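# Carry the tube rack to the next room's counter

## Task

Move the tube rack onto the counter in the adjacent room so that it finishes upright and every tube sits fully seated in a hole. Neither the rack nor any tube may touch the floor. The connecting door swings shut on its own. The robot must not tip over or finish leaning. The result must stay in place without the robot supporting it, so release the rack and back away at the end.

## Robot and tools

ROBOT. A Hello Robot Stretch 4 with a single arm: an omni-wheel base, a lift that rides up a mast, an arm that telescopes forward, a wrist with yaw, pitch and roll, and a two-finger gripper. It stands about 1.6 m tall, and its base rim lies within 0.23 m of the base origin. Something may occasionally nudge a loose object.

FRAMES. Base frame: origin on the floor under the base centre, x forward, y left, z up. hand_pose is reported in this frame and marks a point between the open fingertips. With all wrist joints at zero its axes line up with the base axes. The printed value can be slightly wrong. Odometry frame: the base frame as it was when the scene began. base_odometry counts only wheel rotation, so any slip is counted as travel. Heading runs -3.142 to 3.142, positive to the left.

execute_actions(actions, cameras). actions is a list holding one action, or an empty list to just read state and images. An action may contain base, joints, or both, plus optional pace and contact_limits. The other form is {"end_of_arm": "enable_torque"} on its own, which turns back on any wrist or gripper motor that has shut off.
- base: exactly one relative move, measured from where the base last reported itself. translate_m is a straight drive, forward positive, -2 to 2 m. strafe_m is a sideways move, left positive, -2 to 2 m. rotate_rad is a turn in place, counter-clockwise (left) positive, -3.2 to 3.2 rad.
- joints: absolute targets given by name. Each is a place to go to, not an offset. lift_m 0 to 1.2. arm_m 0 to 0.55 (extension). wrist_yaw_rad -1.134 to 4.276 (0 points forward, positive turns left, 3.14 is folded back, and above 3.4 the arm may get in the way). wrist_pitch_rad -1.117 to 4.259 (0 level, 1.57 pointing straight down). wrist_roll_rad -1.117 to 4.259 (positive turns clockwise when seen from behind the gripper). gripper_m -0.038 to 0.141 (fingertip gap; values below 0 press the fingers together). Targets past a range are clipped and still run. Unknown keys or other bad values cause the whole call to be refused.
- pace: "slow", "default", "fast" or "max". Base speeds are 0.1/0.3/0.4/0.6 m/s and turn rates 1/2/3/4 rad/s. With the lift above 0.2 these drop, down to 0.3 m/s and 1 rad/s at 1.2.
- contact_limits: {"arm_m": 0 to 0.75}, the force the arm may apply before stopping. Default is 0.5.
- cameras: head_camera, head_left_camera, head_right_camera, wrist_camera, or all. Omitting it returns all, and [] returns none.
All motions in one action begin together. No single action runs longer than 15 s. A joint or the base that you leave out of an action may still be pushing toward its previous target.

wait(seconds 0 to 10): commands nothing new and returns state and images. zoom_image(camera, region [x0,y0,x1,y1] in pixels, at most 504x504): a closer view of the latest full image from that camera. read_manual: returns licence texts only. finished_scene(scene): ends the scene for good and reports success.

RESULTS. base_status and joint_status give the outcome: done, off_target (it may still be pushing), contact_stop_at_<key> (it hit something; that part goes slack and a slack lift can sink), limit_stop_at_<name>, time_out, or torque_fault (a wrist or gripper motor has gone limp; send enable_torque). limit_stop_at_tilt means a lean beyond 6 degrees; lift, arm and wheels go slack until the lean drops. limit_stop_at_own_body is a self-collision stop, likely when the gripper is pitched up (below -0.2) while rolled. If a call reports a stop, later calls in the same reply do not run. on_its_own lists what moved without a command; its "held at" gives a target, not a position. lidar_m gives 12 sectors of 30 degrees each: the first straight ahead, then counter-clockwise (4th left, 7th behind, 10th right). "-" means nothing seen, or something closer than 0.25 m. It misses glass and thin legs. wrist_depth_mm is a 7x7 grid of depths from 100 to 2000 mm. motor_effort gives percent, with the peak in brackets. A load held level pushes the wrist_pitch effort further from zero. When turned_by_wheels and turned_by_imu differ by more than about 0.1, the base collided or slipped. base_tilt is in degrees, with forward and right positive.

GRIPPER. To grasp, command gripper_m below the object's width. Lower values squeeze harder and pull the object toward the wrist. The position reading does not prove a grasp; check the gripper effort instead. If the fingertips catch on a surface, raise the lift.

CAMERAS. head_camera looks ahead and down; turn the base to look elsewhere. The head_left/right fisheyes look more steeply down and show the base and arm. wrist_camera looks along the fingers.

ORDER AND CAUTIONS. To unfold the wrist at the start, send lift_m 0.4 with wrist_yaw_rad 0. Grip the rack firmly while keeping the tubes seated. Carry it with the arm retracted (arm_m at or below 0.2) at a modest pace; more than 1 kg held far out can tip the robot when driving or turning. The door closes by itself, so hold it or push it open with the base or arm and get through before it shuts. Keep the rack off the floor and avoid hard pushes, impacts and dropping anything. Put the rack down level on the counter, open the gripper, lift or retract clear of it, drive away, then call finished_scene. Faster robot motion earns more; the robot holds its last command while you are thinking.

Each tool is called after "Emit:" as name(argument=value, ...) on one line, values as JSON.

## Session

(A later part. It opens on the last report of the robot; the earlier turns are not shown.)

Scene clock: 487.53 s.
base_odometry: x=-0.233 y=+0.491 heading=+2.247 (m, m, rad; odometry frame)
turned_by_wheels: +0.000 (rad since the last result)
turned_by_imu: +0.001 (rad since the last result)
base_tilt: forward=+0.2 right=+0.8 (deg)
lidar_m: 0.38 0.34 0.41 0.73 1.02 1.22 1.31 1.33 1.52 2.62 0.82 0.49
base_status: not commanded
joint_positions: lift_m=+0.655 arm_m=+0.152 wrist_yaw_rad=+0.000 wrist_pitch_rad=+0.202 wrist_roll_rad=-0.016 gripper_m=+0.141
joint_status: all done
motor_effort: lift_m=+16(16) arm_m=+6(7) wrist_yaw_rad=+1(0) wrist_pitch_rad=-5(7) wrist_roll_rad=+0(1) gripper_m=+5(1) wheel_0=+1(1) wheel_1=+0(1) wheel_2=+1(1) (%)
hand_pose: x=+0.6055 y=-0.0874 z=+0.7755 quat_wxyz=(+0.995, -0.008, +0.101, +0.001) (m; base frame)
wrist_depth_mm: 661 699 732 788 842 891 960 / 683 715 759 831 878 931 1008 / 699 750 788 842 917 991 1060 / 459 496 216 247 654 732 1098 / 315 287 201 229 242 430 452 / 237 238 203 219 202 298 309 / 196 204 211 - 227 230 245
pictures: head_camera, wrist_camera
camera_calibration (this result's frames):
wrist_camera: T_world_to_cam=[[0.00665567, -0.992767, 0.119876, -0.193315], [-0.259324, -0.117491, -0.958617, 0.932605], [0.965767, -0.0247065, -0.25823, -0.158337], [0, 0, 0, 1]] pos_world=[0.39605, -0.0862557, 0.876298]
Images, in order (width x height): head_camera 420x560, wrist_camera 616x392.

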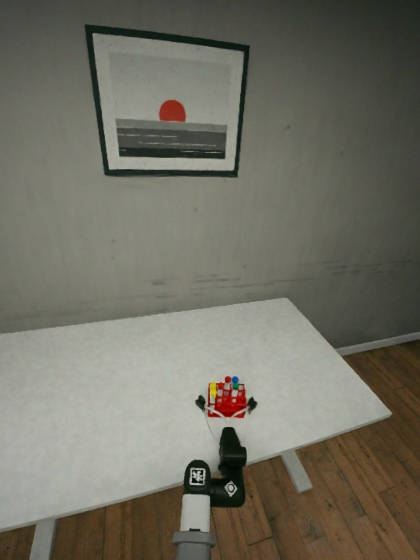

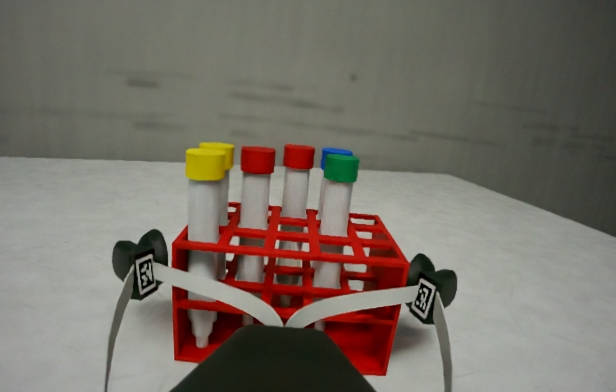

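Emit:
execute_actions(actions=[{"joints": {"gripper_m": 0.09}, "pace": "slow"}], cameras=["wrist_camera", "head_camera"])

Emit:
zoom_image(camera="head_camera", region=[170, 360, 290, 470])

Scene clock: 495.83 s.
base_odometry: x=-0.233 y=+0.491 heading=+2.247 (m, m, rad; odometry frame)
turned_by_wheels: +0.000 (rad since the last result)
turned_by_imu: +0.002 (rad since the last result)
base_tilt: forward=+0.3 right=+0.9 (deg)
lidar_m: 0.37 0.36 0.42 0.72 1.05 1.21 1.30 1.31 1.53 2.64 0.81 0.48
base_status: not commanded
joint_positions: lift_m=+0.655 arm_m=+0.152 wrist_yaw_rad=+0.000 wrist_pitch_rad=+0.203 wrist_roll_rad=-0.016 gripper_m=+0.090
joint_status: all done
motor_effort: lift_m=+16(16) arm_m=+6(6) wrist_yaw_rad=+0(0) wrist_pitch_rad=-7(9) wrist_roll_rad=+1(1) gripper_m=-20(24) wheel_0=+1(1) wheel_1=+0(0) wheel_2=+1(1) (%)
hand_pose: x=+0.6055 y=-0.0874 z=+0.7753 quat_wxyz=(+0.995, -0.008, +0.101, +0.001) (m; base frame)
wrist_depth_mm: 668 699 750 798 842 904 960 / 683 715 778 831 878 946 991 / 715 750 778 842 904 976 1078 / 455 492 209 240 647 723 1118 / 314 310 194 222 235 427 449 / 237 193 197 216 197 298 309 / 196 201 207 - 224 229 245
pictures: head_camera, wrist_camera
camera_calibration (this result's frames):
wrist_camera: T_world_to_cam=[[0.00673137, -0.992767, 0.119871, -0.193335], [-0.260139, -0.117484, -0.958397, 0.932688], [0.965548, -0.0247317, -0.259048, -0.157594], [0, 0, 0, 1]] pos_world=[0.396095, -0.0862576, 0.876236]
Images, in order (width x height): head_camera 420x560, wrist_camera 616x392.

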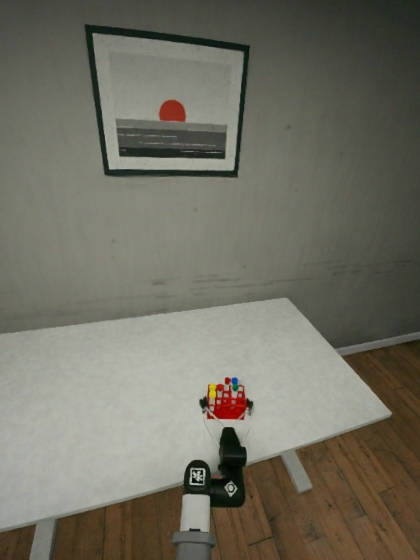

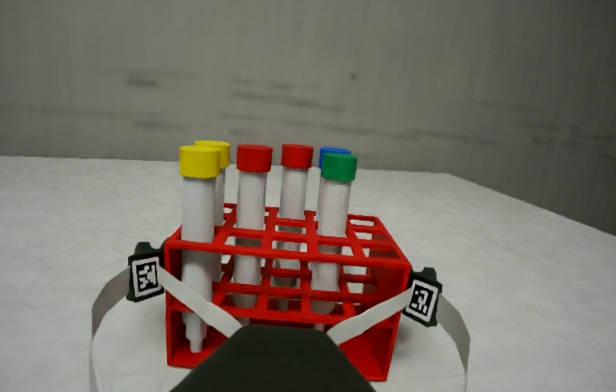

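Region (170, 360, 290, 470) of head_camera's 420x560 image, scaled by 4.200, with more detail than that image has; it fills the top 462 rows of this view, and the rest is white.

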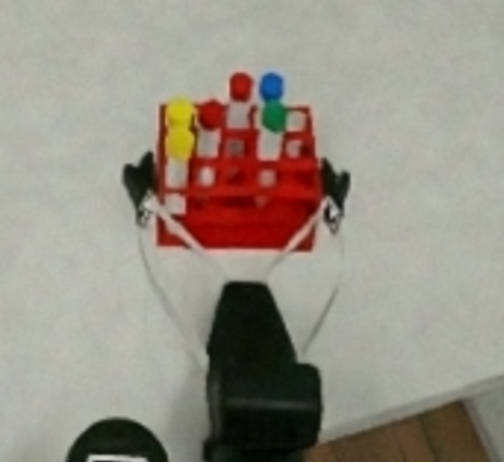

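Emit:
execute_actions(actions=[{"joints": {"gripper_m": 0.065}, "pace": "slow"}], cameras=["wrist_camera", "head_camera"])

Scene clock: 502.27 s.
base_odometry: x=-0.233 y=+0.491 heading=+2.247 (m, m, rad; odometry frame)
turned_by_wheels: +0.000 (rad since the last result)
turned_by_imu: +0.001 (rad since the last result)
base_tilt: forward=+0.2 right=+0.9 (deg)
lidar_m: 0.36 0.35 0.41 0.71 1.04 1.20 1.33 1.31 1.51 2.63 0.78 0.47
base_status: not commanded
joint_positions: lift_m=+0.655 arm_m=+0.152 wrist_yaw_rad=+0.000 wrist_pitch_rad=+0.203 wrist_roll_rad=-0.016 gripper_m=+0.066
joint_status: all done
motor_effort: lift_m=+16(16) arm_m=+6(6) wrist_yaw_rad=+1(0) wrist_pitch_rad=-8(10) wrist_roll_rad=+2(2) gripper_m=-29(29) wheel_0=+1(1) wheel_1=+0(0) wheel_2=+1(1) (%)
hand_pose: x=+0.6055 y=-0.0874 z=+0.7752 quat_wxyz=(+0.995, -0.008, +0.101, +0.001) (m; base frame)
wrist_depth_mm: 668 699 741 778 842 904 960 / 691 723 759 820 878 946 1008 / 707 741 778 831 931 1008 1060 / 459 492 199 230 640 723 1118 / 312 306 186 210 230 427 449 / 225 223 191 213 192 287 309 / 197 199 198 - 215 228 244
pictures: head_camera, wrist_camera
camera_calibration (this result's frames):
wrist_camera: T_world_to_cam=[[0.00675925, -0.992767, 0.119869, -0.193342], [-0.260361, -0.117484, -0.958337, 0.932709], [0.965488, -0.0247316, -0.259272, -0.157388], [0, 0, 0, 1]] pos_world=[0.396105, -0.0862576, 0.876219]
Images, in order (width x height): head_camera 420x560, wrist_camera 616x392.

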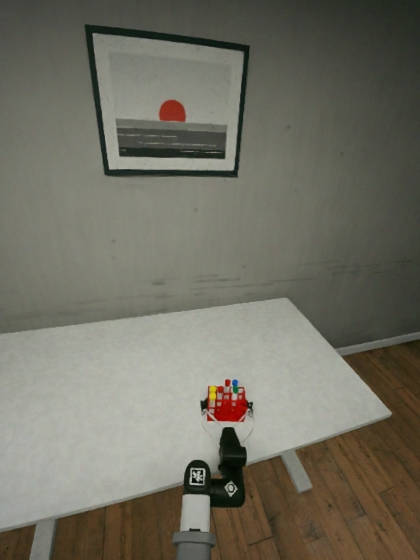

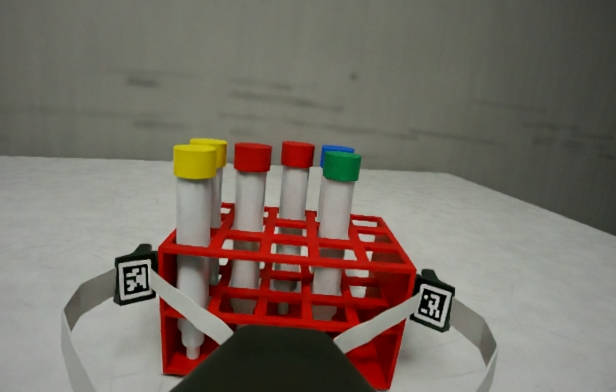

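Emit:
execute_actions(actions=[{"joints": {"lift_m": 0.70}, "pace": "slow"}], cameras=["wrist_camera", "head_camera"])

Emit:
zoom_image(camera="head_camera", region=[170, 360, 290, 470])

Scene clock: 506.60 s.
base_odometry: x=-0.233 y=+0.491 heading=+2.247 (m, m, rad; odometry frame)
turned_by_wheels: +0.000 (rad since the last result)
turned_by_imu: +0.001 (rad since the last result)
base_tilt: forward=+0.3 right=+0.7 (deg)
lidar_m: 0.36 0.34 0.41 0.71 1.04 1.23 1.30 1.30 1.53 2.62 0.79 0.45
base_status: not commanded
joint_positions: lift_m=+0.700 arm_m=+0.152 wrist_yaw_rad=+0.000 wrist_pitch_rad=+0.203 wrist_roll_rad=-0.016 gripper_m=+0.066
joint_status: all done
motor_effort: lift_m=+22(22) arm_m=+6(6) wrist_yaw_rad=+1(1) wrist_pitch_rad=-9(9) wrist_roll_rad=+0(2) gripper_m=-24(28) wheel_0=+1(1) wheel_1=-1(1) wheel_2=+1(1) (%)
hand_pose: x=+0.6055 y=-0.0874 z=+0.8197 quat_wxyz=(+0.995, -0.008, +0.101, +0.001) (m; base frame)
wrist_depth_mm: 661 707 741 798 842 917 960 / 691 715 768 820 866 917 1008 / 707 759 788 842 917 991 1078 / 585 634 199 231 820 1025 1138 / 402 392 187 210 231 549 580 / 290 287 192 213 191 366 397 / 253 257 198 - 234 293 312
pictures: head_camera, wrist_camera
camera_calibration (this result's frames):
wrist_camera: T_world_to_cam=[[0.0067752, -0.992767, 0.119868, -0.198686], [-0.260487, -0.117484, -0.958303, 0.97541], [0.965454, -0.0247313, -0.259399, -0.145719], [0, 0, 0, 1]] pos_world=[0.396112, -0.0862576, 0.920755]
Images, in order (width x height): head_camera 420x560, wrist_camera 616x392.

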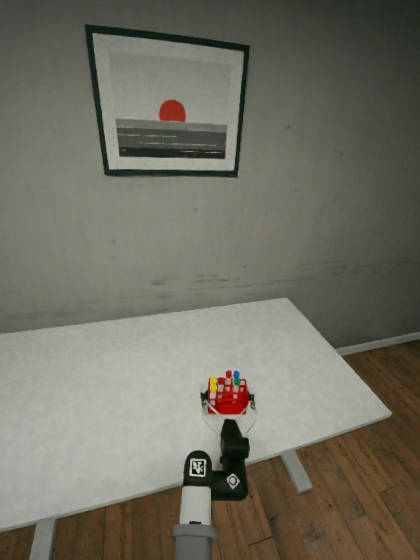

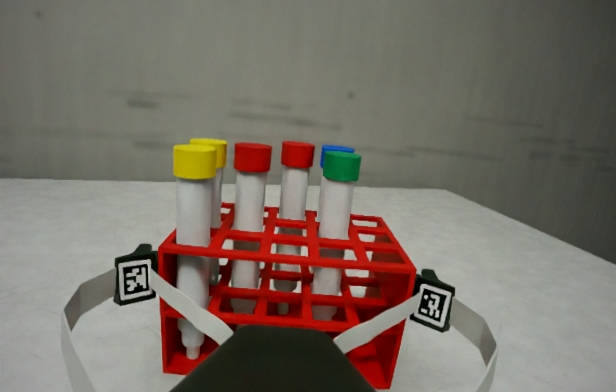

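Region (170, 360, 290, 470) of head_camera's 420x560 image, scaled by 4.200, with more detail than that image has; it fills the top 462 rows of this view, and the rest is white.

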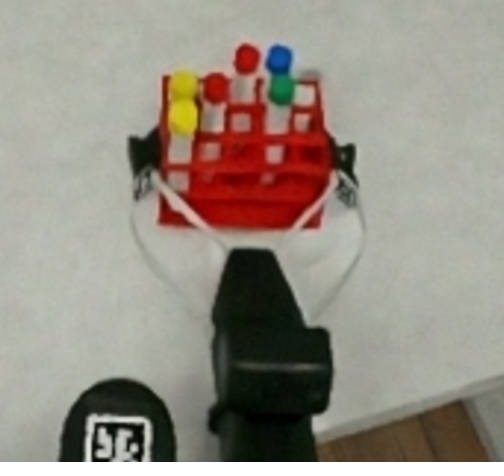

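Emit:
execute_actions(actions=[{"base": {"rotate_rad": 1.864}, "joints": {"lift_m": 0.75, "arm_m": 0.0}}])

Scene clock: 576.37 s.
base_odometry: x=-0.233 y=+0.491 heading=-2.172 (m, m, rad; odometry frame)
turned_by_wheels: +1.864 (rad since the last result)
turned_by_imu: +1.865 (rad since the last result)
base_tilt: forward=+0.1 right=+0.8 (deg)
lidar_m: 0.40 1.11 1.32 1.31 1.35 2.07 2.69 0.53 0.37 0.32 0.37 0.53
base_status: done
joint_positions: lift_m=+0.750 arm_m=+0.002 wrist_yaw_rad=+0.000 wrist_pitch_rad=+0.203 wrist_roll_rad=-0.016 gripper_m=+0.066
joint_status: all done
motor_effort: lift_m=+21(22) arm_m=-6(6) wrist_yaw_rad=+0(2) wrist_pitch_rad=-10(10) wrist_roll_rad=+1(1) gripper_m=-26(25) wheel_0=+1(1) wheel_1=-1(6) wheel_2=+1(6) (%)
hand_pose: x=+0.4553 y=-0.0874 z=+0.8697 quat_wxyz=(+0.995, -0.008, +0.102, +0.001) (m; base frame)
wrist_depth_mm: 750 750 741 741 741 732 723 / 798 778 768 759 768 759 759 / 820 820 788 778 788 788 798 / 854 854 199 231 831 809 820 / 891 878 186 211 231 854 866 / 931 917 190 213 192 878 866 / 976 976 200 - 235 931 397
pictures: head_camera, head_left_camera, head_right_camera, wrist_camera
camera_calibration (this result's frames):
wrist_camera: T_world_to_cam=[[0.00694639, -0.992767, 0.119859, -0.20369], [-0.260677, -0.117516, -0.958247, 0.984228], [0.965401, -0.0245883, -0.259608, 0.012494], [0, 0, 0, 1]] pos_world=[0.245919, -0.0862472, 0.970791]
Images, in order (width x height): head_camera 420x560, head_left_camera 420x672, head_right_camera 420x672, wrist_camera 616x392.

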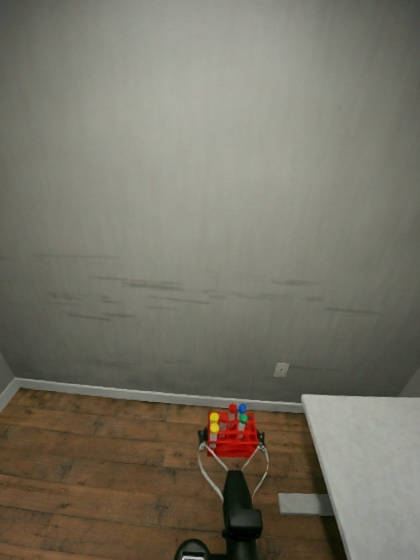

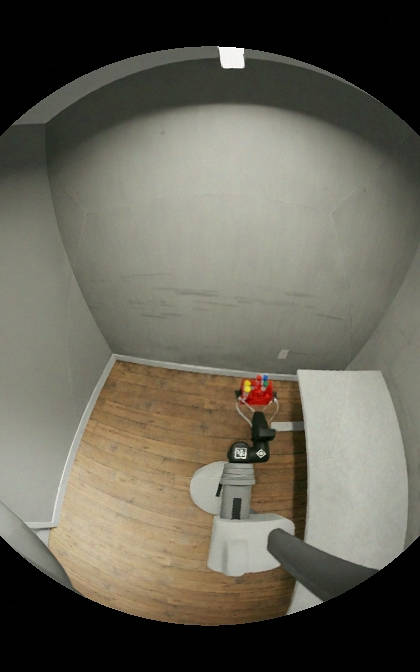

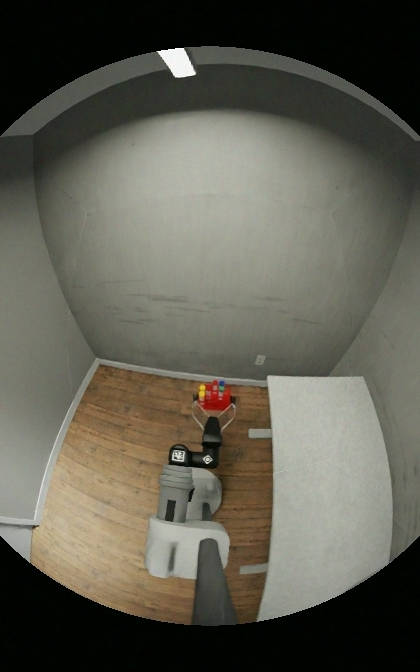

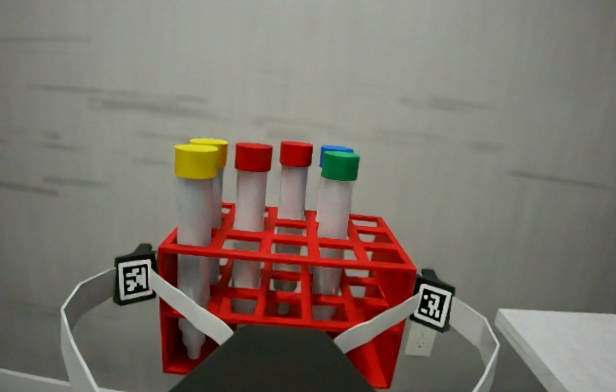

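Emit:
execute_actions(actions=[{"base": {"translate_m": -1.36}, "joints": {"lift_m": 0.7}}], cameras=["head_left_camera", "wrist_camera"])

Scene clock: 594.77 s.
base_odometry: x=+0.536 y=+1.612 heading=-2.172 (m, m, rad; odometry frame)
turned_by_wheels: +0.000 (rad since the last result)
turned_by_imu: +0.005 (rad since the last result)
base_tilt: forward=+0.2 right=+0.8 (deg)
lidar_m: 0.42 1.88 1.40 1.43 1.43 1.36 1.30 1.36 1.19 1.12 0.74 0.62
base_status: done
joint_positions: lift_m=+0.700 arm_m=+0.002 wrist_yaw_rad=+0.000 wrist_pitch_rad=+0.203 wrist_roll_rad=-0.016 gripper_m=+0.066
joint_status: all done
motor_effort: lift_m=+18(20) arm_m=-5(6) wrist_yaw_rad=+1(0) wrist_pitch_rad=-9(10) wrist_roll_rad=+0(0) gripper_m=-28(27) wheel_0=+0(5) wheel_1=-1(6) wheel_2=-2(11) (%)
hand_pose: x=+0.4552 y=-0.0874 z=+0.8200 quat_wxyz=(+0.995, -0.008, +0.102, +0.001) (m; base frame)
wrist_depth_mm: 1863 - - - 1863 1921 1618 / 1808 - - - - - 1499 / 1863 - - - - - 1464 / - - 198 232 1205 931 1060 / 1756 1808 186 210 231 597 574 / 1281 1281 190 214 192 445 399 / 1138 1182 200 - 235 1336 1255
pictures: head_left_camera, wrist_camera
camera_calibration (this result's frames):
wrist_camera: T_world_to_cam=[[0.00666645, -0.992769, 0.119859, -0.197681], [-0.260708, -0.117442, -0.958248, 0.936574], [0.965395, -0.0248602, -0.259606, -0.000383022], [0, 0, 0, 1]] pos_world=[0.24586, -0.0862678, 0.921064]
Images, in order (width x height): head_left_camera 420x672, wrist_camera 616x392.

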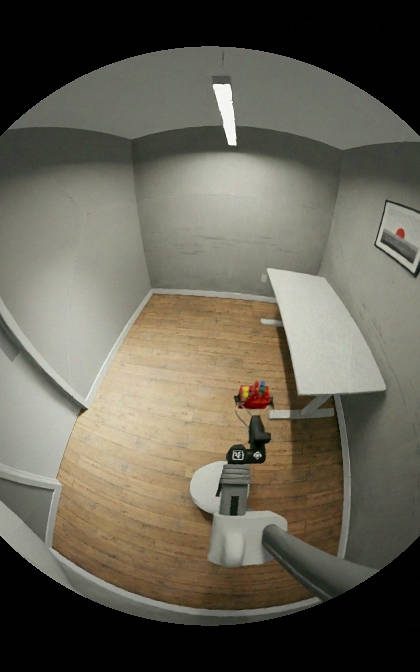

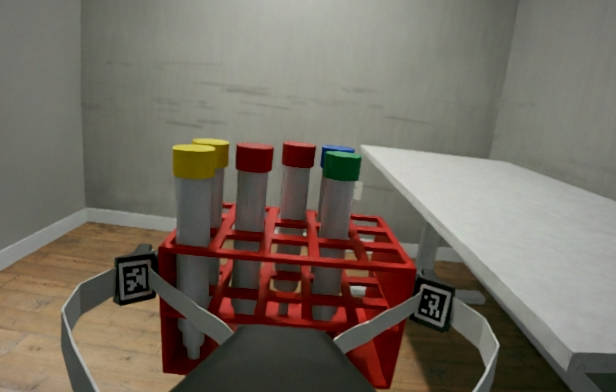

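Emit:
zoom_image(camera="head_left_camera", region=[0, 330, 180, 570])

Region (0, 330, 180, 570) of head_left_camera's 420x672 image, scaled by 2.100, with more detail than that image has; it fills the left 378 columns of this view, and the rest is white.

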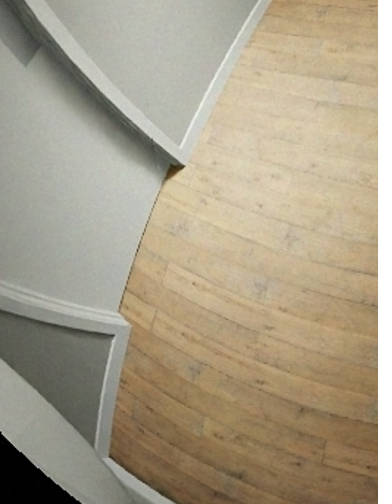

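Emit:
execute_actions(actions=[{"base": {"strafe_m": 0.95}, "joints": {"wrist_yaw_rad": -1.13}}])

Scene clock: 637.30 s.
base_odometry: x=+1.320 y=+1.074 heading=-2.172 (m, m, rad; odometry frame)
turned_by_wheels: +0.000 (rad since the last result)
turned_by_imu: +0.003 (rad since the last result)
base_tilt: forward=+0.3 right=+0.8 (deg)
lidar_m: 1.46 0.59 0.50 0.48 0.52 0.60 1.28 1.35 1.86 1.97 0.31 0.38
base_status: done
joint_positions: lift_m=+0.700 arm_m=+0.002 wrist_yaw_rad=-1.130 wrist_pitch_rad=+0.203 wrist_roll_rad=-0.016 gripper_m=+0.066
joint_status: all done
motor_effort: lift_m=+18(18) arm_m=-5(5) wrist_yaw_rad=+1(6) wrist_pitch_rad=-11(10) wrist_roll_rad=+0(1) gripper_m=-26(27) wheel_0=+0(8) wheel_1=-1(8) wheel_2=-1(1) (%)
hand_pose: x=+0.2142 y=-0.2928 z=+0.8200 quat_wxyz=(+0.841, +0.048, +0.090, -0.532) (m; base frame)
wrist_depth_mm: - - - - 1808 1661 1499 / - - - - 1863 1708 1537 / - - 1576 1708 1863 1708 1618 / - - 199 233 - 1756 1576 / 1863 1756 186 210 231 1808 1708 / 1281 1308 190 213 192 1708 1661 / 1160 1160 200 - 235 1336 1464
pictures: head_camera, head_left_camera, head_right_camera, wrist_camera
camera_calibration (this result's frames):
wrist_camera: T_world_to_cam=[[-0.894921, -0.429825, 0.119864, -0.0420572], [-0.2175, 0.185625, -0.958247, 0.929098], [0.389628, -0.883625, -0.259607, 0.0990476], [0, 0, 0, 1]] pos_world=[0.125849, -0.10302, 0.92106]
Images, in order (width x height): head_camera 420x560, head_left_camera 420x672, head_right_camera 420x672, wrist_camera 616x392.

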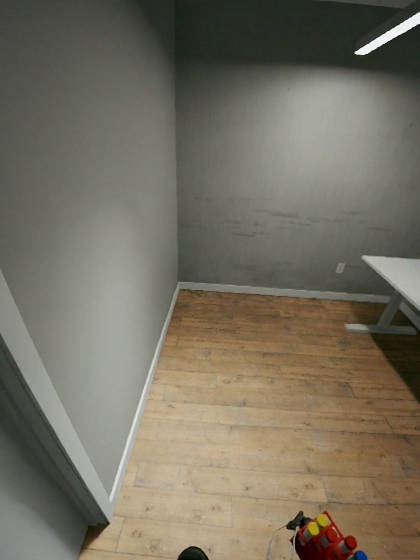

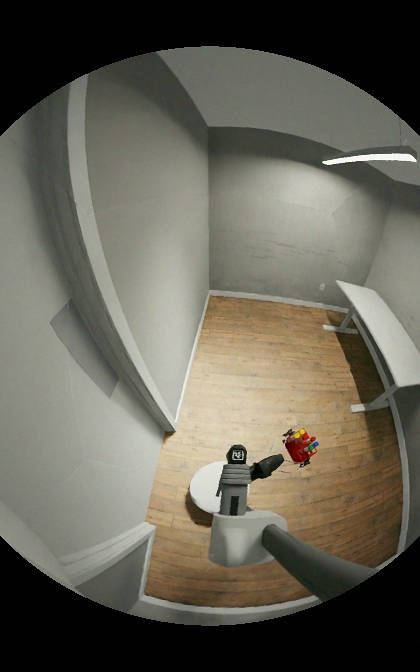

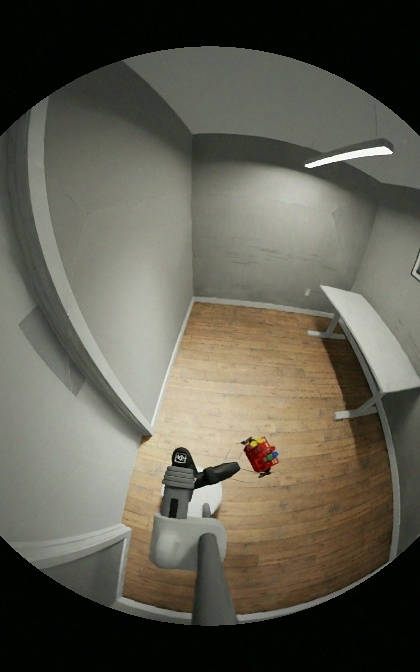

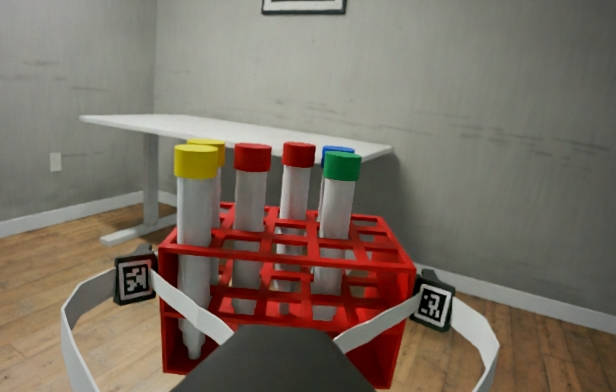

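Emit:
zoom_image(camera="head_left_camera", region=[60, 380, 270, 620])

Region (60, 380, 270, 620) of head_left_camera's 420x672 image, scaled by 2.100, with more detail than that image has; it fills the left 441 columns of this view, and the rest is white.

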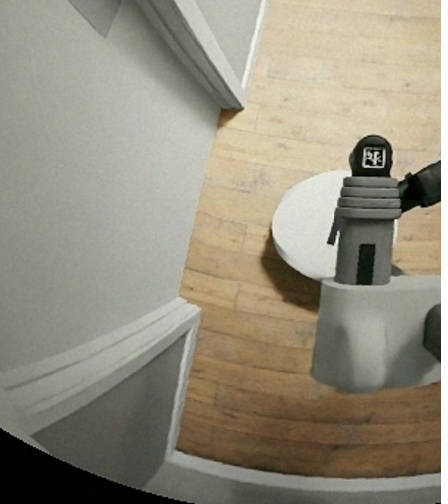

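Emit:
execute_actions(actions=[{"base": {"strafe_m": 0.24}}], cameras=["head_left_camera"])

Emit:
zoom_image(camera="head_left_camera", region=[60, 380, 270, 620])

Scene clock: 670.20 s.
base_odometry: x=+1.518 y=+0.938 heading=-2.173 (m, m, rad; odometry frame)
turned_by_wheels: +0.000 (rad since the last result)
turned_by_imu: +0.002 (rad since the last result)
base_tilt: forward=+0.1 right=+0.8 (deg)
lidar_m: 0.64 0.35 0.25 0.25 0.27 0.39 0.87 1.35 1.85 1.98 0.30 2.29
base_status: done
joint_positions: lift_m=+0.700 arm_m=+0.002 wrist_yaw_rad=-1.130 wrist_pitch_rad=+0.203 wrist_roll_rad=-0.016 gripper_m=+0.066
joint_status: not commanded
motor_effort: lift_m=+18(18) arm_m=-5(5) wrist_yaw_rad=+1(0) wrist_pitch_rad=-12(9) wrist_roll_rad=+0(1) gripper_m=-28(28) wheel_0=+0(8) wheel_1=-1(9) wheel_2=-1(1) (%)
hand_pose: x=+0.2141 y=-0.2928 z=+0.8200 quat_wxyz=(+0.841, +0.048, +0.090, -0.532) (m; base frame)
wrist_depth_mm: - - - - - 1808 1708 / - - - - - 1921 1756 / - - 1756 1808 - 1921 1756 / - - 199 232 - - 1808 / 1808 1756 186 210 230 - 1863 / 1308 1308 190 213 192 1661 1756 / 1138 1160 201 - 236 1336 1464
pictures: head_left_camera
Images, in order (width x height): head_left_camera 420x672.

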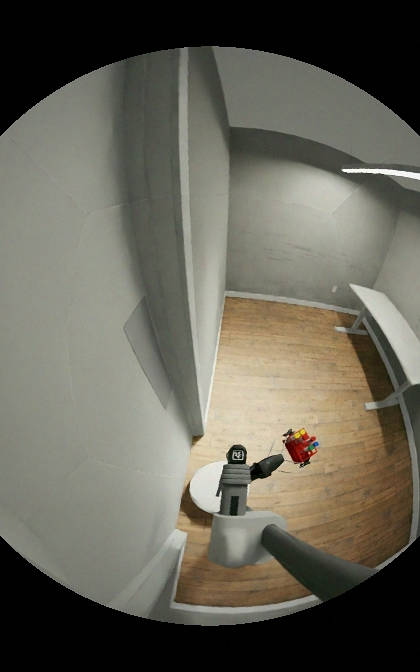

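Region (60, 380, 270, 620) of head_left_camera's 420x672 image, scaled by 2.100, with more detail than that image has; it fills the left 441 columns of this view, and the rest is white.

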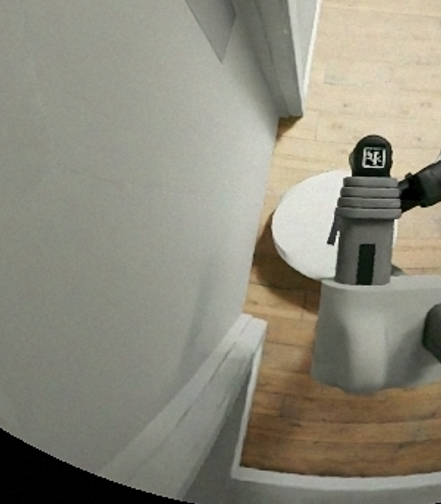

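Emit:
execute_actions(actions=[{"base": {"strafe_m": 0.25}, "pace": "slow"}], cameras=["head_left_camera", "head_camera"])

Scene clock: 675.73 s.
base_odometry: x=+1.724 y=+0.797 heading=-2.173 (m, m, rad; odometry frame)
turned_by_wheels: +0.000 (rad since the last result)
turned_by_imu: +0.002 (rad since the last result)
base_tilt: forward=+0.4 right=+0.8 (deg)
lidar_m: 0.40 1.91 0.28 0.25 - 0.25 0.33 1.34 1.86 1.99 0.30 2.54
base_status: done
joint_positions: lift_m=+0.700 arm_m=+0.002 wrist_yaw_rad=-1.130 wrist_pitch_rad=+0.203 wrist_roll_rad=-0.016 gripper_m=+0.066
joint_status: not commanded
motor_effort: lift_m=+18(18) arm_m=-5(5) wrist_yaw_rad=+1(1) wrist_pitch_rad=-10(11) wrist_roll_rad=+0(0) gripper_m=-27(31) wheel_0=+0(10) wheel_1=+2(12) wheel_2=+0(3) (%)
hand_pose: x=+0.2141 y=-0.2928 z=+0.8200 quat_wxyz=(+0.841, +0.048, +0.090, -0.532) (m; base frame)
wrist_depth_mm: - - - - - - 1863 / - - - - - - 1863 / - - - - - - - / - - 198 233 - - - / 1863 1756 187 210 230 - - / 1308 1308 192 213 192 1661 1808 / 1118 1160 201 - 235 1308 1464
pictures: head_camera, head_left_camera
Images, in order (width x height): head_camera 420x560, head_left_camera 420x672.

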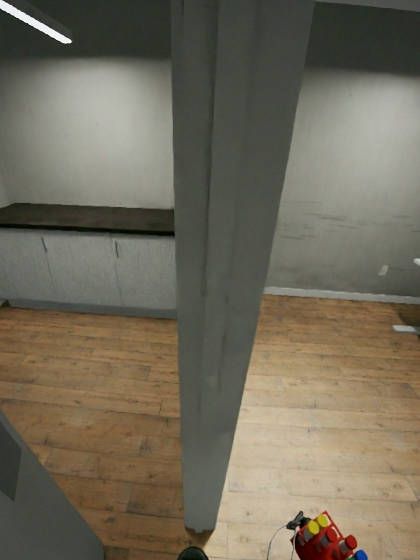

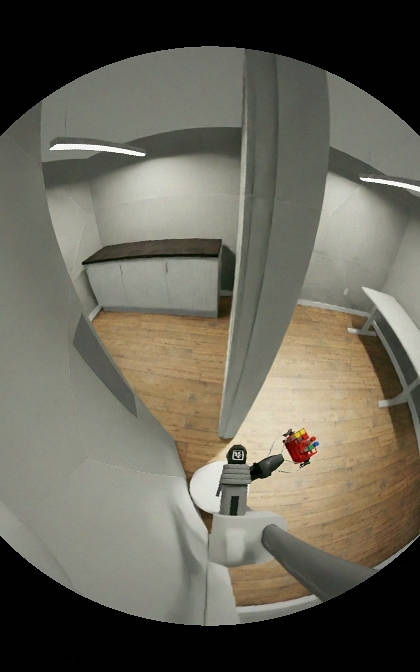

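Emit:
execute_actions(actions=[{"base": {"strafe_m": 0.2}, "pace": "slow"}], cameras=["head_left_camera", "head_right_camera"])

Scene clock: 687.37 s.
base_odometry: x=+1.888 y=+0.684 heading=-2.173 (m, m, rad; odometry frame)
turned_by_wheels: +0.000 (rad since the last result)
turned_by_imu: +0.002 (rad since the last result)
base_tilt: forward=+0.2 right=+0.7 (deg)
lidar_m: 0.69 1.94 0.48 0.25 0.25 - 0.25 0.36 1.84 2.13 0.31 0.44
base_status: done
joint_positions: lift_m=+0.700 arm_m=+0.002 wrist_yaw_rad=-1.130 wrist_pitch_rad=+0.203 wrist_roll_rad=-0.016 gripper_m=+0.066
joint_status: not commanded
motor_effort: lift_m=+18(18) arm_m=-5(5) wrist_yaw_rad=+1(2) wrist_pitch_rad=-9(9) wrist_roll_rad=+0(1) gripper_m=-26(29) wheel_0=-2(4) wheel_1=+1(10) wheel_2=+0(2) (%)
hand_pose: x=+0.2141 y=-0.2928 z=+0.8200 quat_wxyz=(+0.841, +0.048, +0.090, -0.532) (m; base frame)
wrist_depth_mm: 270 - - - - - - / 270 - - - - - - / 282 - - - - - - / 290 - 199 233 - - - / 297 1756 186 211 231 - - / 294 1308 190 213 192 1661 1808 / 304 1160 200 - 236 1366 1430
pictures: head_left_camera, head_right_camera
Images, in order (width x height): head_left_camera 420x672, head_right_camera 420x672.

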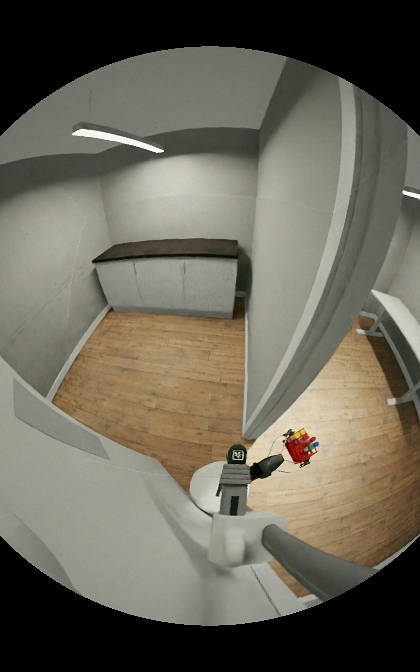

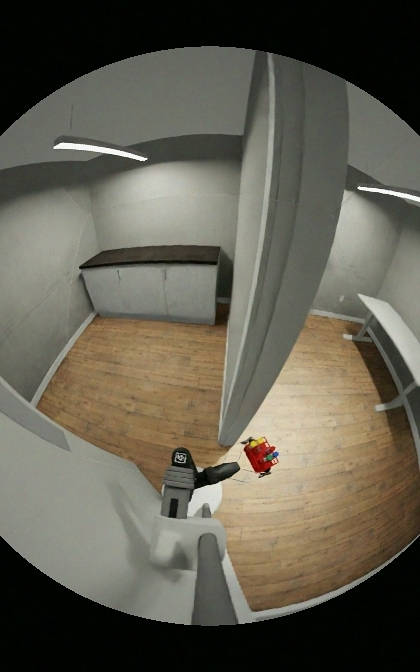

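Emit:
execute_actions(actions=[{"base": {"strafe_m": 0.27}, "pace": "slow"}], cameras=["head_left_camera", "head_right_camera", "head_camera"])

Scene clock: 700.80 s.
base_odometry: x=+2.111 y=+0.531 heading=-2.172 (m, m, rad; odometry frame)
turned_by_wheels: +0.000 (rad since the last result)
turned_by_imu: +0.003 (rad since the last result)
base_tilt: forward=+0.2 right=+0.8 (deg)
lidar_m: 1.82 1.92 1.75 0.34 0.25 - 0.25 0.25 0.53 2.34 0.33 0.59
base_status: done
joint_positions: lift_m=+0.700 arm_m=+0.002 wrist_yaw_rad=-1.130 wrist_pitch_rad=+0.203 wrist_roll_rad=-0.016 gripper_m=+0.066
joint_status: not commanded
motor_effort: lift_m=+18(18) arm_m=-5(5) wrist_yaw_rad=+1(1) wrist_pitch_rad=-9(9) wrist_roll_rad=-1(1) gripper_m=-26(28) wheel_0=-2(6) wheel_1=+2(7) wheel_2=+0(3) (%)
hand_pose: x=+0.2141 y=-0.2928 z=+0.8200 quat_wxyz=(+0.841, +0.048, +0.090, -0.532) (m; base frame)
wrist_depth_mm: 496 433 424 - - - - / 530 449 442 - - - - / 549 462 430 - - - - / 580 488 200 231 - - - / 615 459 186 210 231 - - / 654 488 191 213 192 1708 1863 / 715 564 201 - 236 1336 1430
pictures: head_camera, head_left_camera, head_right_camera
Images, in order (width x height): head_camera 420x560, head_left_camera 420x672, head_right_camera 420x672.

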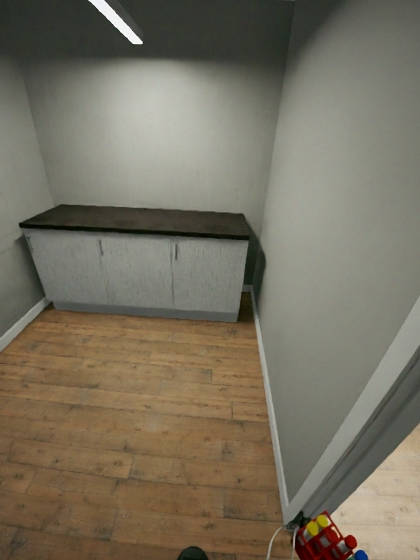

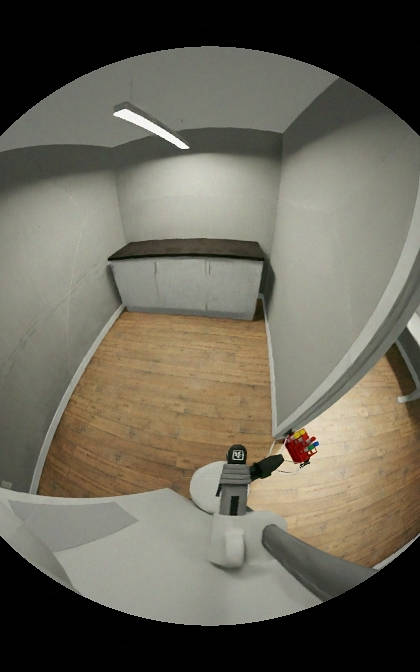

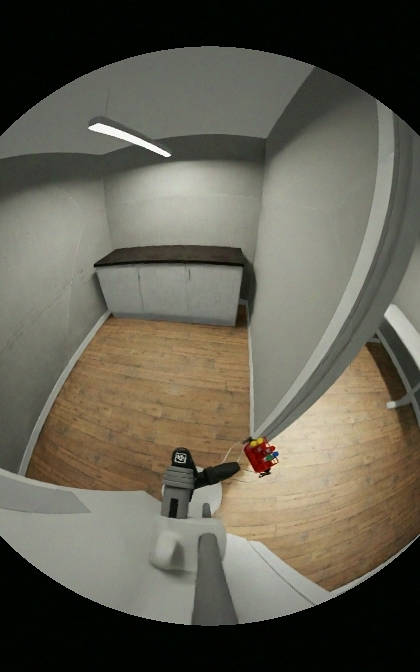

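Emit:
execute_actions(actions=[{"base": {"strafe_m": 0.2}, "pace": "slow"}], cameras=["head_left_camera", "head_right_camera"])

Scene clock: 734.47 s.
base_odometry: x=+2.276 y=+0.418 heading=-2.172 (m, m, rad; odometry frame)
turned_by_wheels: +0.000 (rad since the last result)
turned_by_imu: +0.002 (rad since the last result)
base_tilt: forward=+0.1 right=+0.7 (deg)
lidar_m: 1.82 1.93 1.55 1.50 0.25 1.45 - 0.25 0.45 2.51 0.30 0.93
base_status: done
joint_positions: lift_m=+0.700 arm_m=+0.002 wrist_yaw_rad=-1.130 wrist_pitch_rad=+0.203 wrist_roll_rad=-0.016 gripper_m=+0.066
joint_status: not commanded
motor_effort: lift_m=+18(18) arm_m=-5(5) wrist_yaw_rad=+0(0) wrist_pitch_rad=-8(11) wrist_roll_rad=+1(2) gripper_m=-28(31) wheel_0=-2(10) wheel_1=+1(6) wheel_2=+0(3) (%)
hand_pose: x=+0.2141 y=-0.2928 z=+0.8200 quat_wxyz=(+0.841, +0.048, +0.090, -0.532) (m; base frame)
wrist_depth_mm: 809 699 609 634 - - - / 842 723 621 691 - - - / 878 759 597 627 - - - / 946 778 199 234 - - - / 1008 778 187 210 231 - - / 1060 820 191 213 192 1661 1808 / 1098 931 200 - 235 1308 1430
pictures: head_left_camera, head_right_camera
Images, in order (width x height): head_left_camera 420x672, head_right_camera 420x672.

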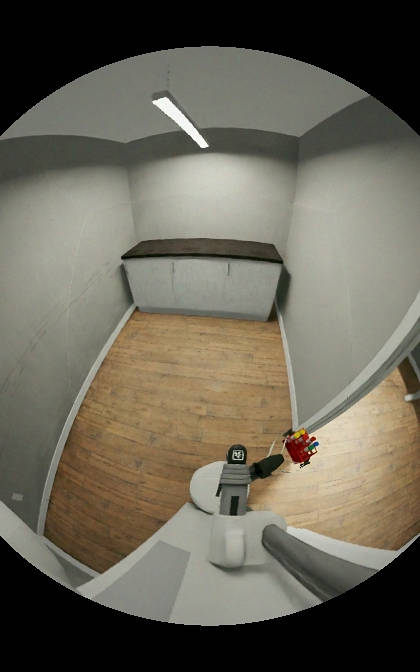

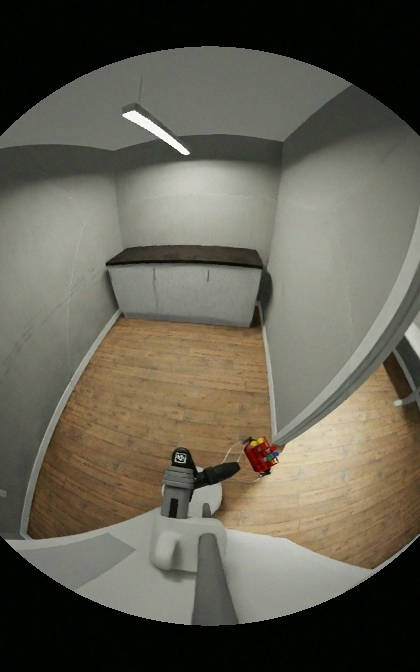

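Emit:
execute_actions(actions=[{"base": {"translate_m": 1.3}, "joints": {"wrist_yaw_rad": 0.0, "lift_m": 0.88}}])

Scene clock: 748.30 s.
base_odometry: x=+1.540 y=-0.654 heading=-2.173 (m, m, rad; odometry frame)
turned_by_wheels: +0.000 (rad since the last result)
turned_by_imu: +0.002 (rad since the last result)
base_tilt: forward=+0.2 right=+0.7 (deg)
lidar_m: 0.42 0.55 0.77 1.44 1.54 2.15 2.39 0.91 0.64 0.64 0.68 0.56
base_status: done
joint_positions: lift_m=+0.880 arm_m=+0.002 wrist_yaw_rad=+0.000 wrist_pitch_rad=+0.203 wrist_roll_rad=-0.016 gripper_m=+0.066
joint_status: all done
motor_effort: lift_m=+20(23) arm_m=-5(5) wrist_yaw_rad=+1(11) wrist_pitch_rad=-10(10) wrist_roll_rad=-1(0) gripper_m=-25(30) wheel_0=-1(6) wheel_1=-2(5) wheel_2=+0(8) (%)
hand_pose: x=+0.4551 y=-0.0874 z=+0.9998 quat_wxyz=(+0.995, -0.008, +0.102, +0.001) (m; base frame)
wrist_depth_mm: 878 878 878 866 866 878 842 / 891 917 891 904 891 891 842 / 946 917 931 931 931 917 842 / 564 609 198 231 778 946 809 / 387 375 186 210 230 521 732 / 347 347 190 213 193 351 379 / 392 387 200 - 235 382 357
pictures: head_camera, head_left_camera, head_right_camera, wrist_camera
camera_calibration (this result's frames):
wrist_camera: T_world_to_cam=[[0.00678589, -0.992768, 0.119859, -0.219248], [-0.260722, -0.117473, -0.95824, 1.10881], [0.96539, -0.0247473, -0.259633, 0.0463774], [0, 0, 0, 1]] pos_world=[0.245807, -0.0862593, 1.10083]
Images, in order (width x height): head_camera 420x560, head_left_camera 420x672, head_right_camera 420x672, wrist_camera 616x392.

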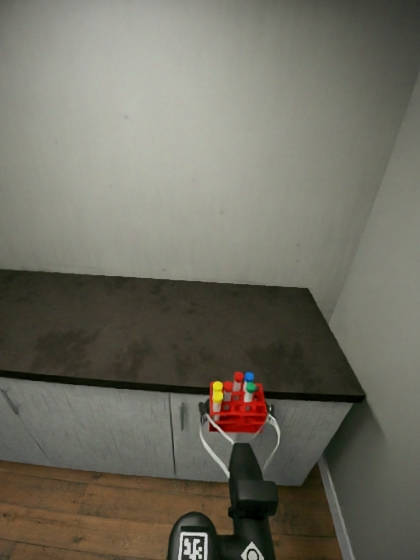

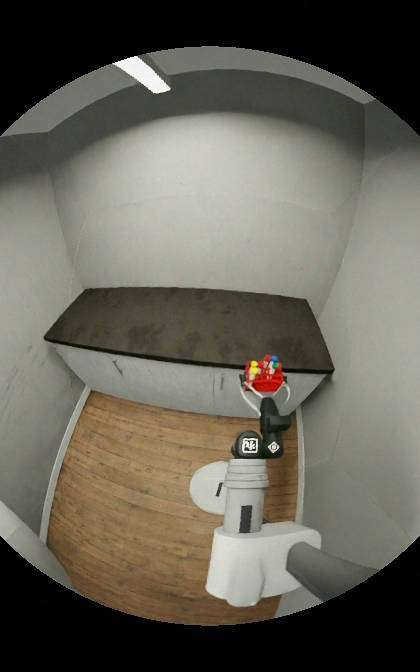

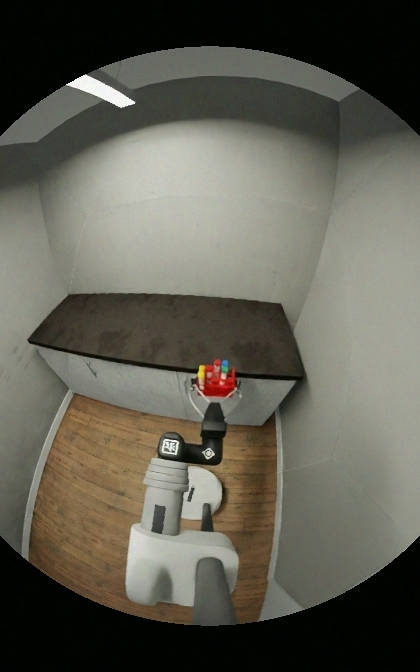

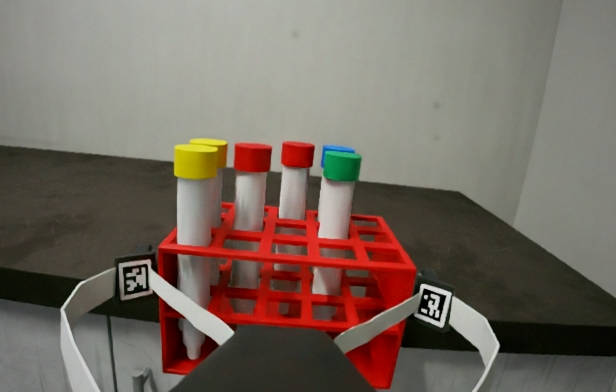

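Emit:
execute_actions(actions=[{"base": {"translate_m": 0.12}, "joints": {"arm_m": 0.17}}], cameras=["head_camera", "wrist_camera", "head_left_camera"])

Scene clock: 786.60 s.
base_odometry: x=+1.472 y=-0.753 heading=-2.172 (m, m, rad; odometry frame)
turned_by_wheels: +0.000 (rad since the last result)
turned_by_imu: +0.002 (rad since the last result)
base_tilt: forward=+0.3 right=+0.9 (deg)
lidar_m: 0.41 0.44 0.64 1.43 1.52 2.13 2.42 0.92 0.67 0.63 0.59 0.45
base_status: done
joint_positions: lift_m=+0.880 arm_m=+0.169 wrist_yaw_rad=+0.000 wrist_pitch_rad=+0.203 wrist_roll_rad=-0.016 gripper_m=+0.066
joint_status: all done
motor_effort: lift_m=+20(21) arm_m=+6(4) wrist_yaw_rad=+1(1) wrist_pitch_rad=-10(9) wrist_roll_rad=-1(2) gripper_m=-29(24) wheel_0=+1(5) wheel_1=+2(4) wheel_2=+0(8) (%)
hand_pose: x=+0.6225 y=-0.0874 z=+0.9998 quat_wxyz=(+0.995, -0.008, +0.101, +0.001) (m; base frame)
wrist_depth_mm: 615 615 609 603 609 597 591 / 634 634 627 634 621 627 609 / 668 676 654 654 654 647 647 / 554 597 198 233 676 683 668 / 382 375 186 210 231 517 640 / 274 272 190 213 193 347 377 / 240 243 200 - 236 278 297
pictures: head_camera, head_left_camera, wrist_camera
camera_calibration (this result's frames):
wrist_camera: T_world_to_cam=[[0.00696855, -0.992766, 0.11986, -0.220446], [-0.260632, -0.117523, -0.958258, 1.15244], [0.965413, -0.0245617, -0.259566, -0.115271], [0, 0, 0, 1]] pos_world=[0.413183, -0.0862452, 1.10084]
Images, in order (width x height): head_camera 420x560, head_left_camera 420x672, wrist_camera 616x392.

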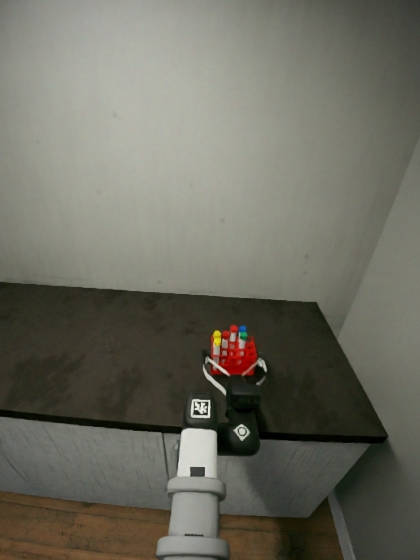

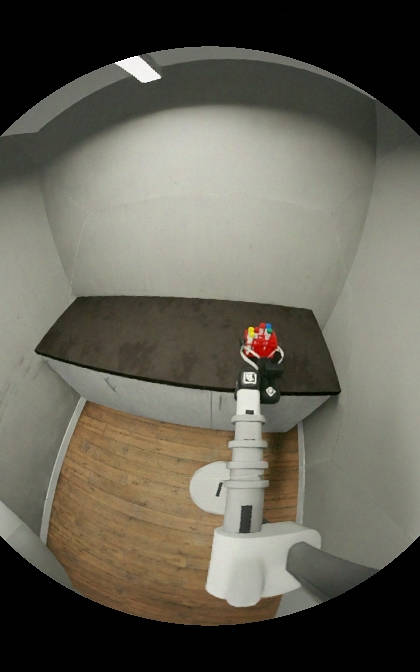

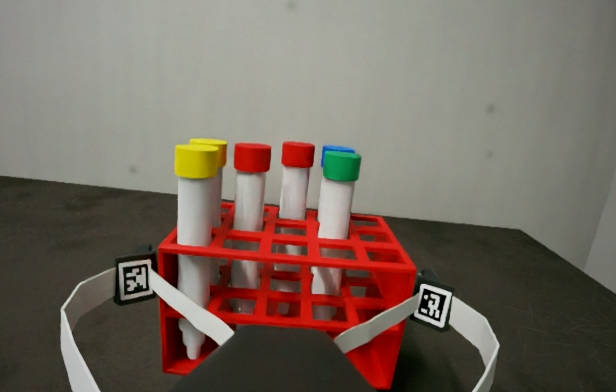

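Emit:
execute_actions(actions=[{"joints": {"lift_m": 0.84}, "pace": "slow"}], cameras=["head_camera", "wrist_camera"])

Scene clock: 801.47 s.
base_odometry: x=+1.472 y=-0.753 heading=-2.172 (m, m, rad; odometry frame)
turned_by_wheels: +0.000 (rad since the last result)
turned_by_imu: +0.002 (rad since the last result)
base_tilt: forward=+0.1 right=+0.9 (deg)
lidar_m: 0.42 0.43 0.62 1.42 1.50 2.14 2.41 0.92 0.67 0.64 0.60 0.45
base_status: not commanded
joint_positions: lift_m=+0.840 arm_m=+0.169 wrist_yaw_rad=+0.000 wrist_pitch_rad=+0.201 wrist_roll_rad=-0.016 gripper_m=+0.066
joint_status: all done
motor_effort: lift_m=+16(19) arm_m=+5(6) wrist_yaw_rad=+1(1) wrist_pitch_rad=-3(10) wrist_roll_rad=-1(0) gripper_m=-29(29) wheel_0=+1(1) wheel_1=+2(2) wheel_2=+0(0) (%)
hand_pose: x=+0.6226 y=-0.0874 z=+0.9608 quat_wxyz=(+0.995, -0.008, +0.100, +0.001) (m; base frame)
wrist_depth_mm: 615 621 615 603 603 597 597 / 647 634 640 627 627 621 615 / 661 668 647 654 654 654 647 / 452 484 199 231 627 661 676 / 307 300 187 210 231 421 439 / 220 218 190 213 192 279 301 / 193 195 196 - 213 223 238
pictures: head_camera, wrist_camera
camera_calibration (this result's frames):
wrist_camera: T_world_to_cam=[[0.00668459, -0.992767, 0.119873, -0.21562], [-0.258634, -0.117513, -0.958801, 1.11439], [0.965952, -0.024594, -0.257548, -0.127783], [0, 0, 0, 1]] pos_world=[0.413093, -0.0862477, 1.06141]
Images, in order (width x height): head_camera 420x560, wrist_camera 616x392.

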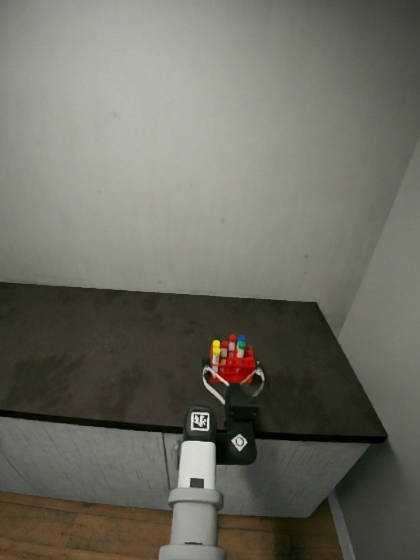

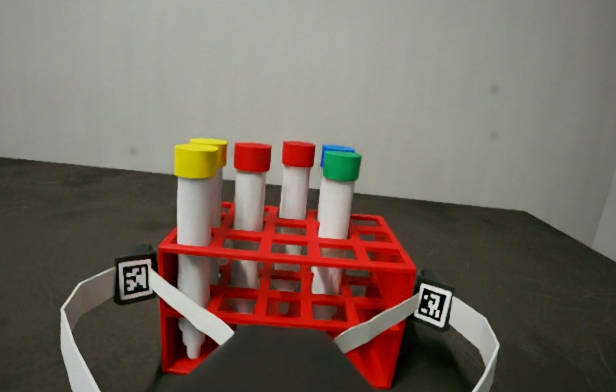

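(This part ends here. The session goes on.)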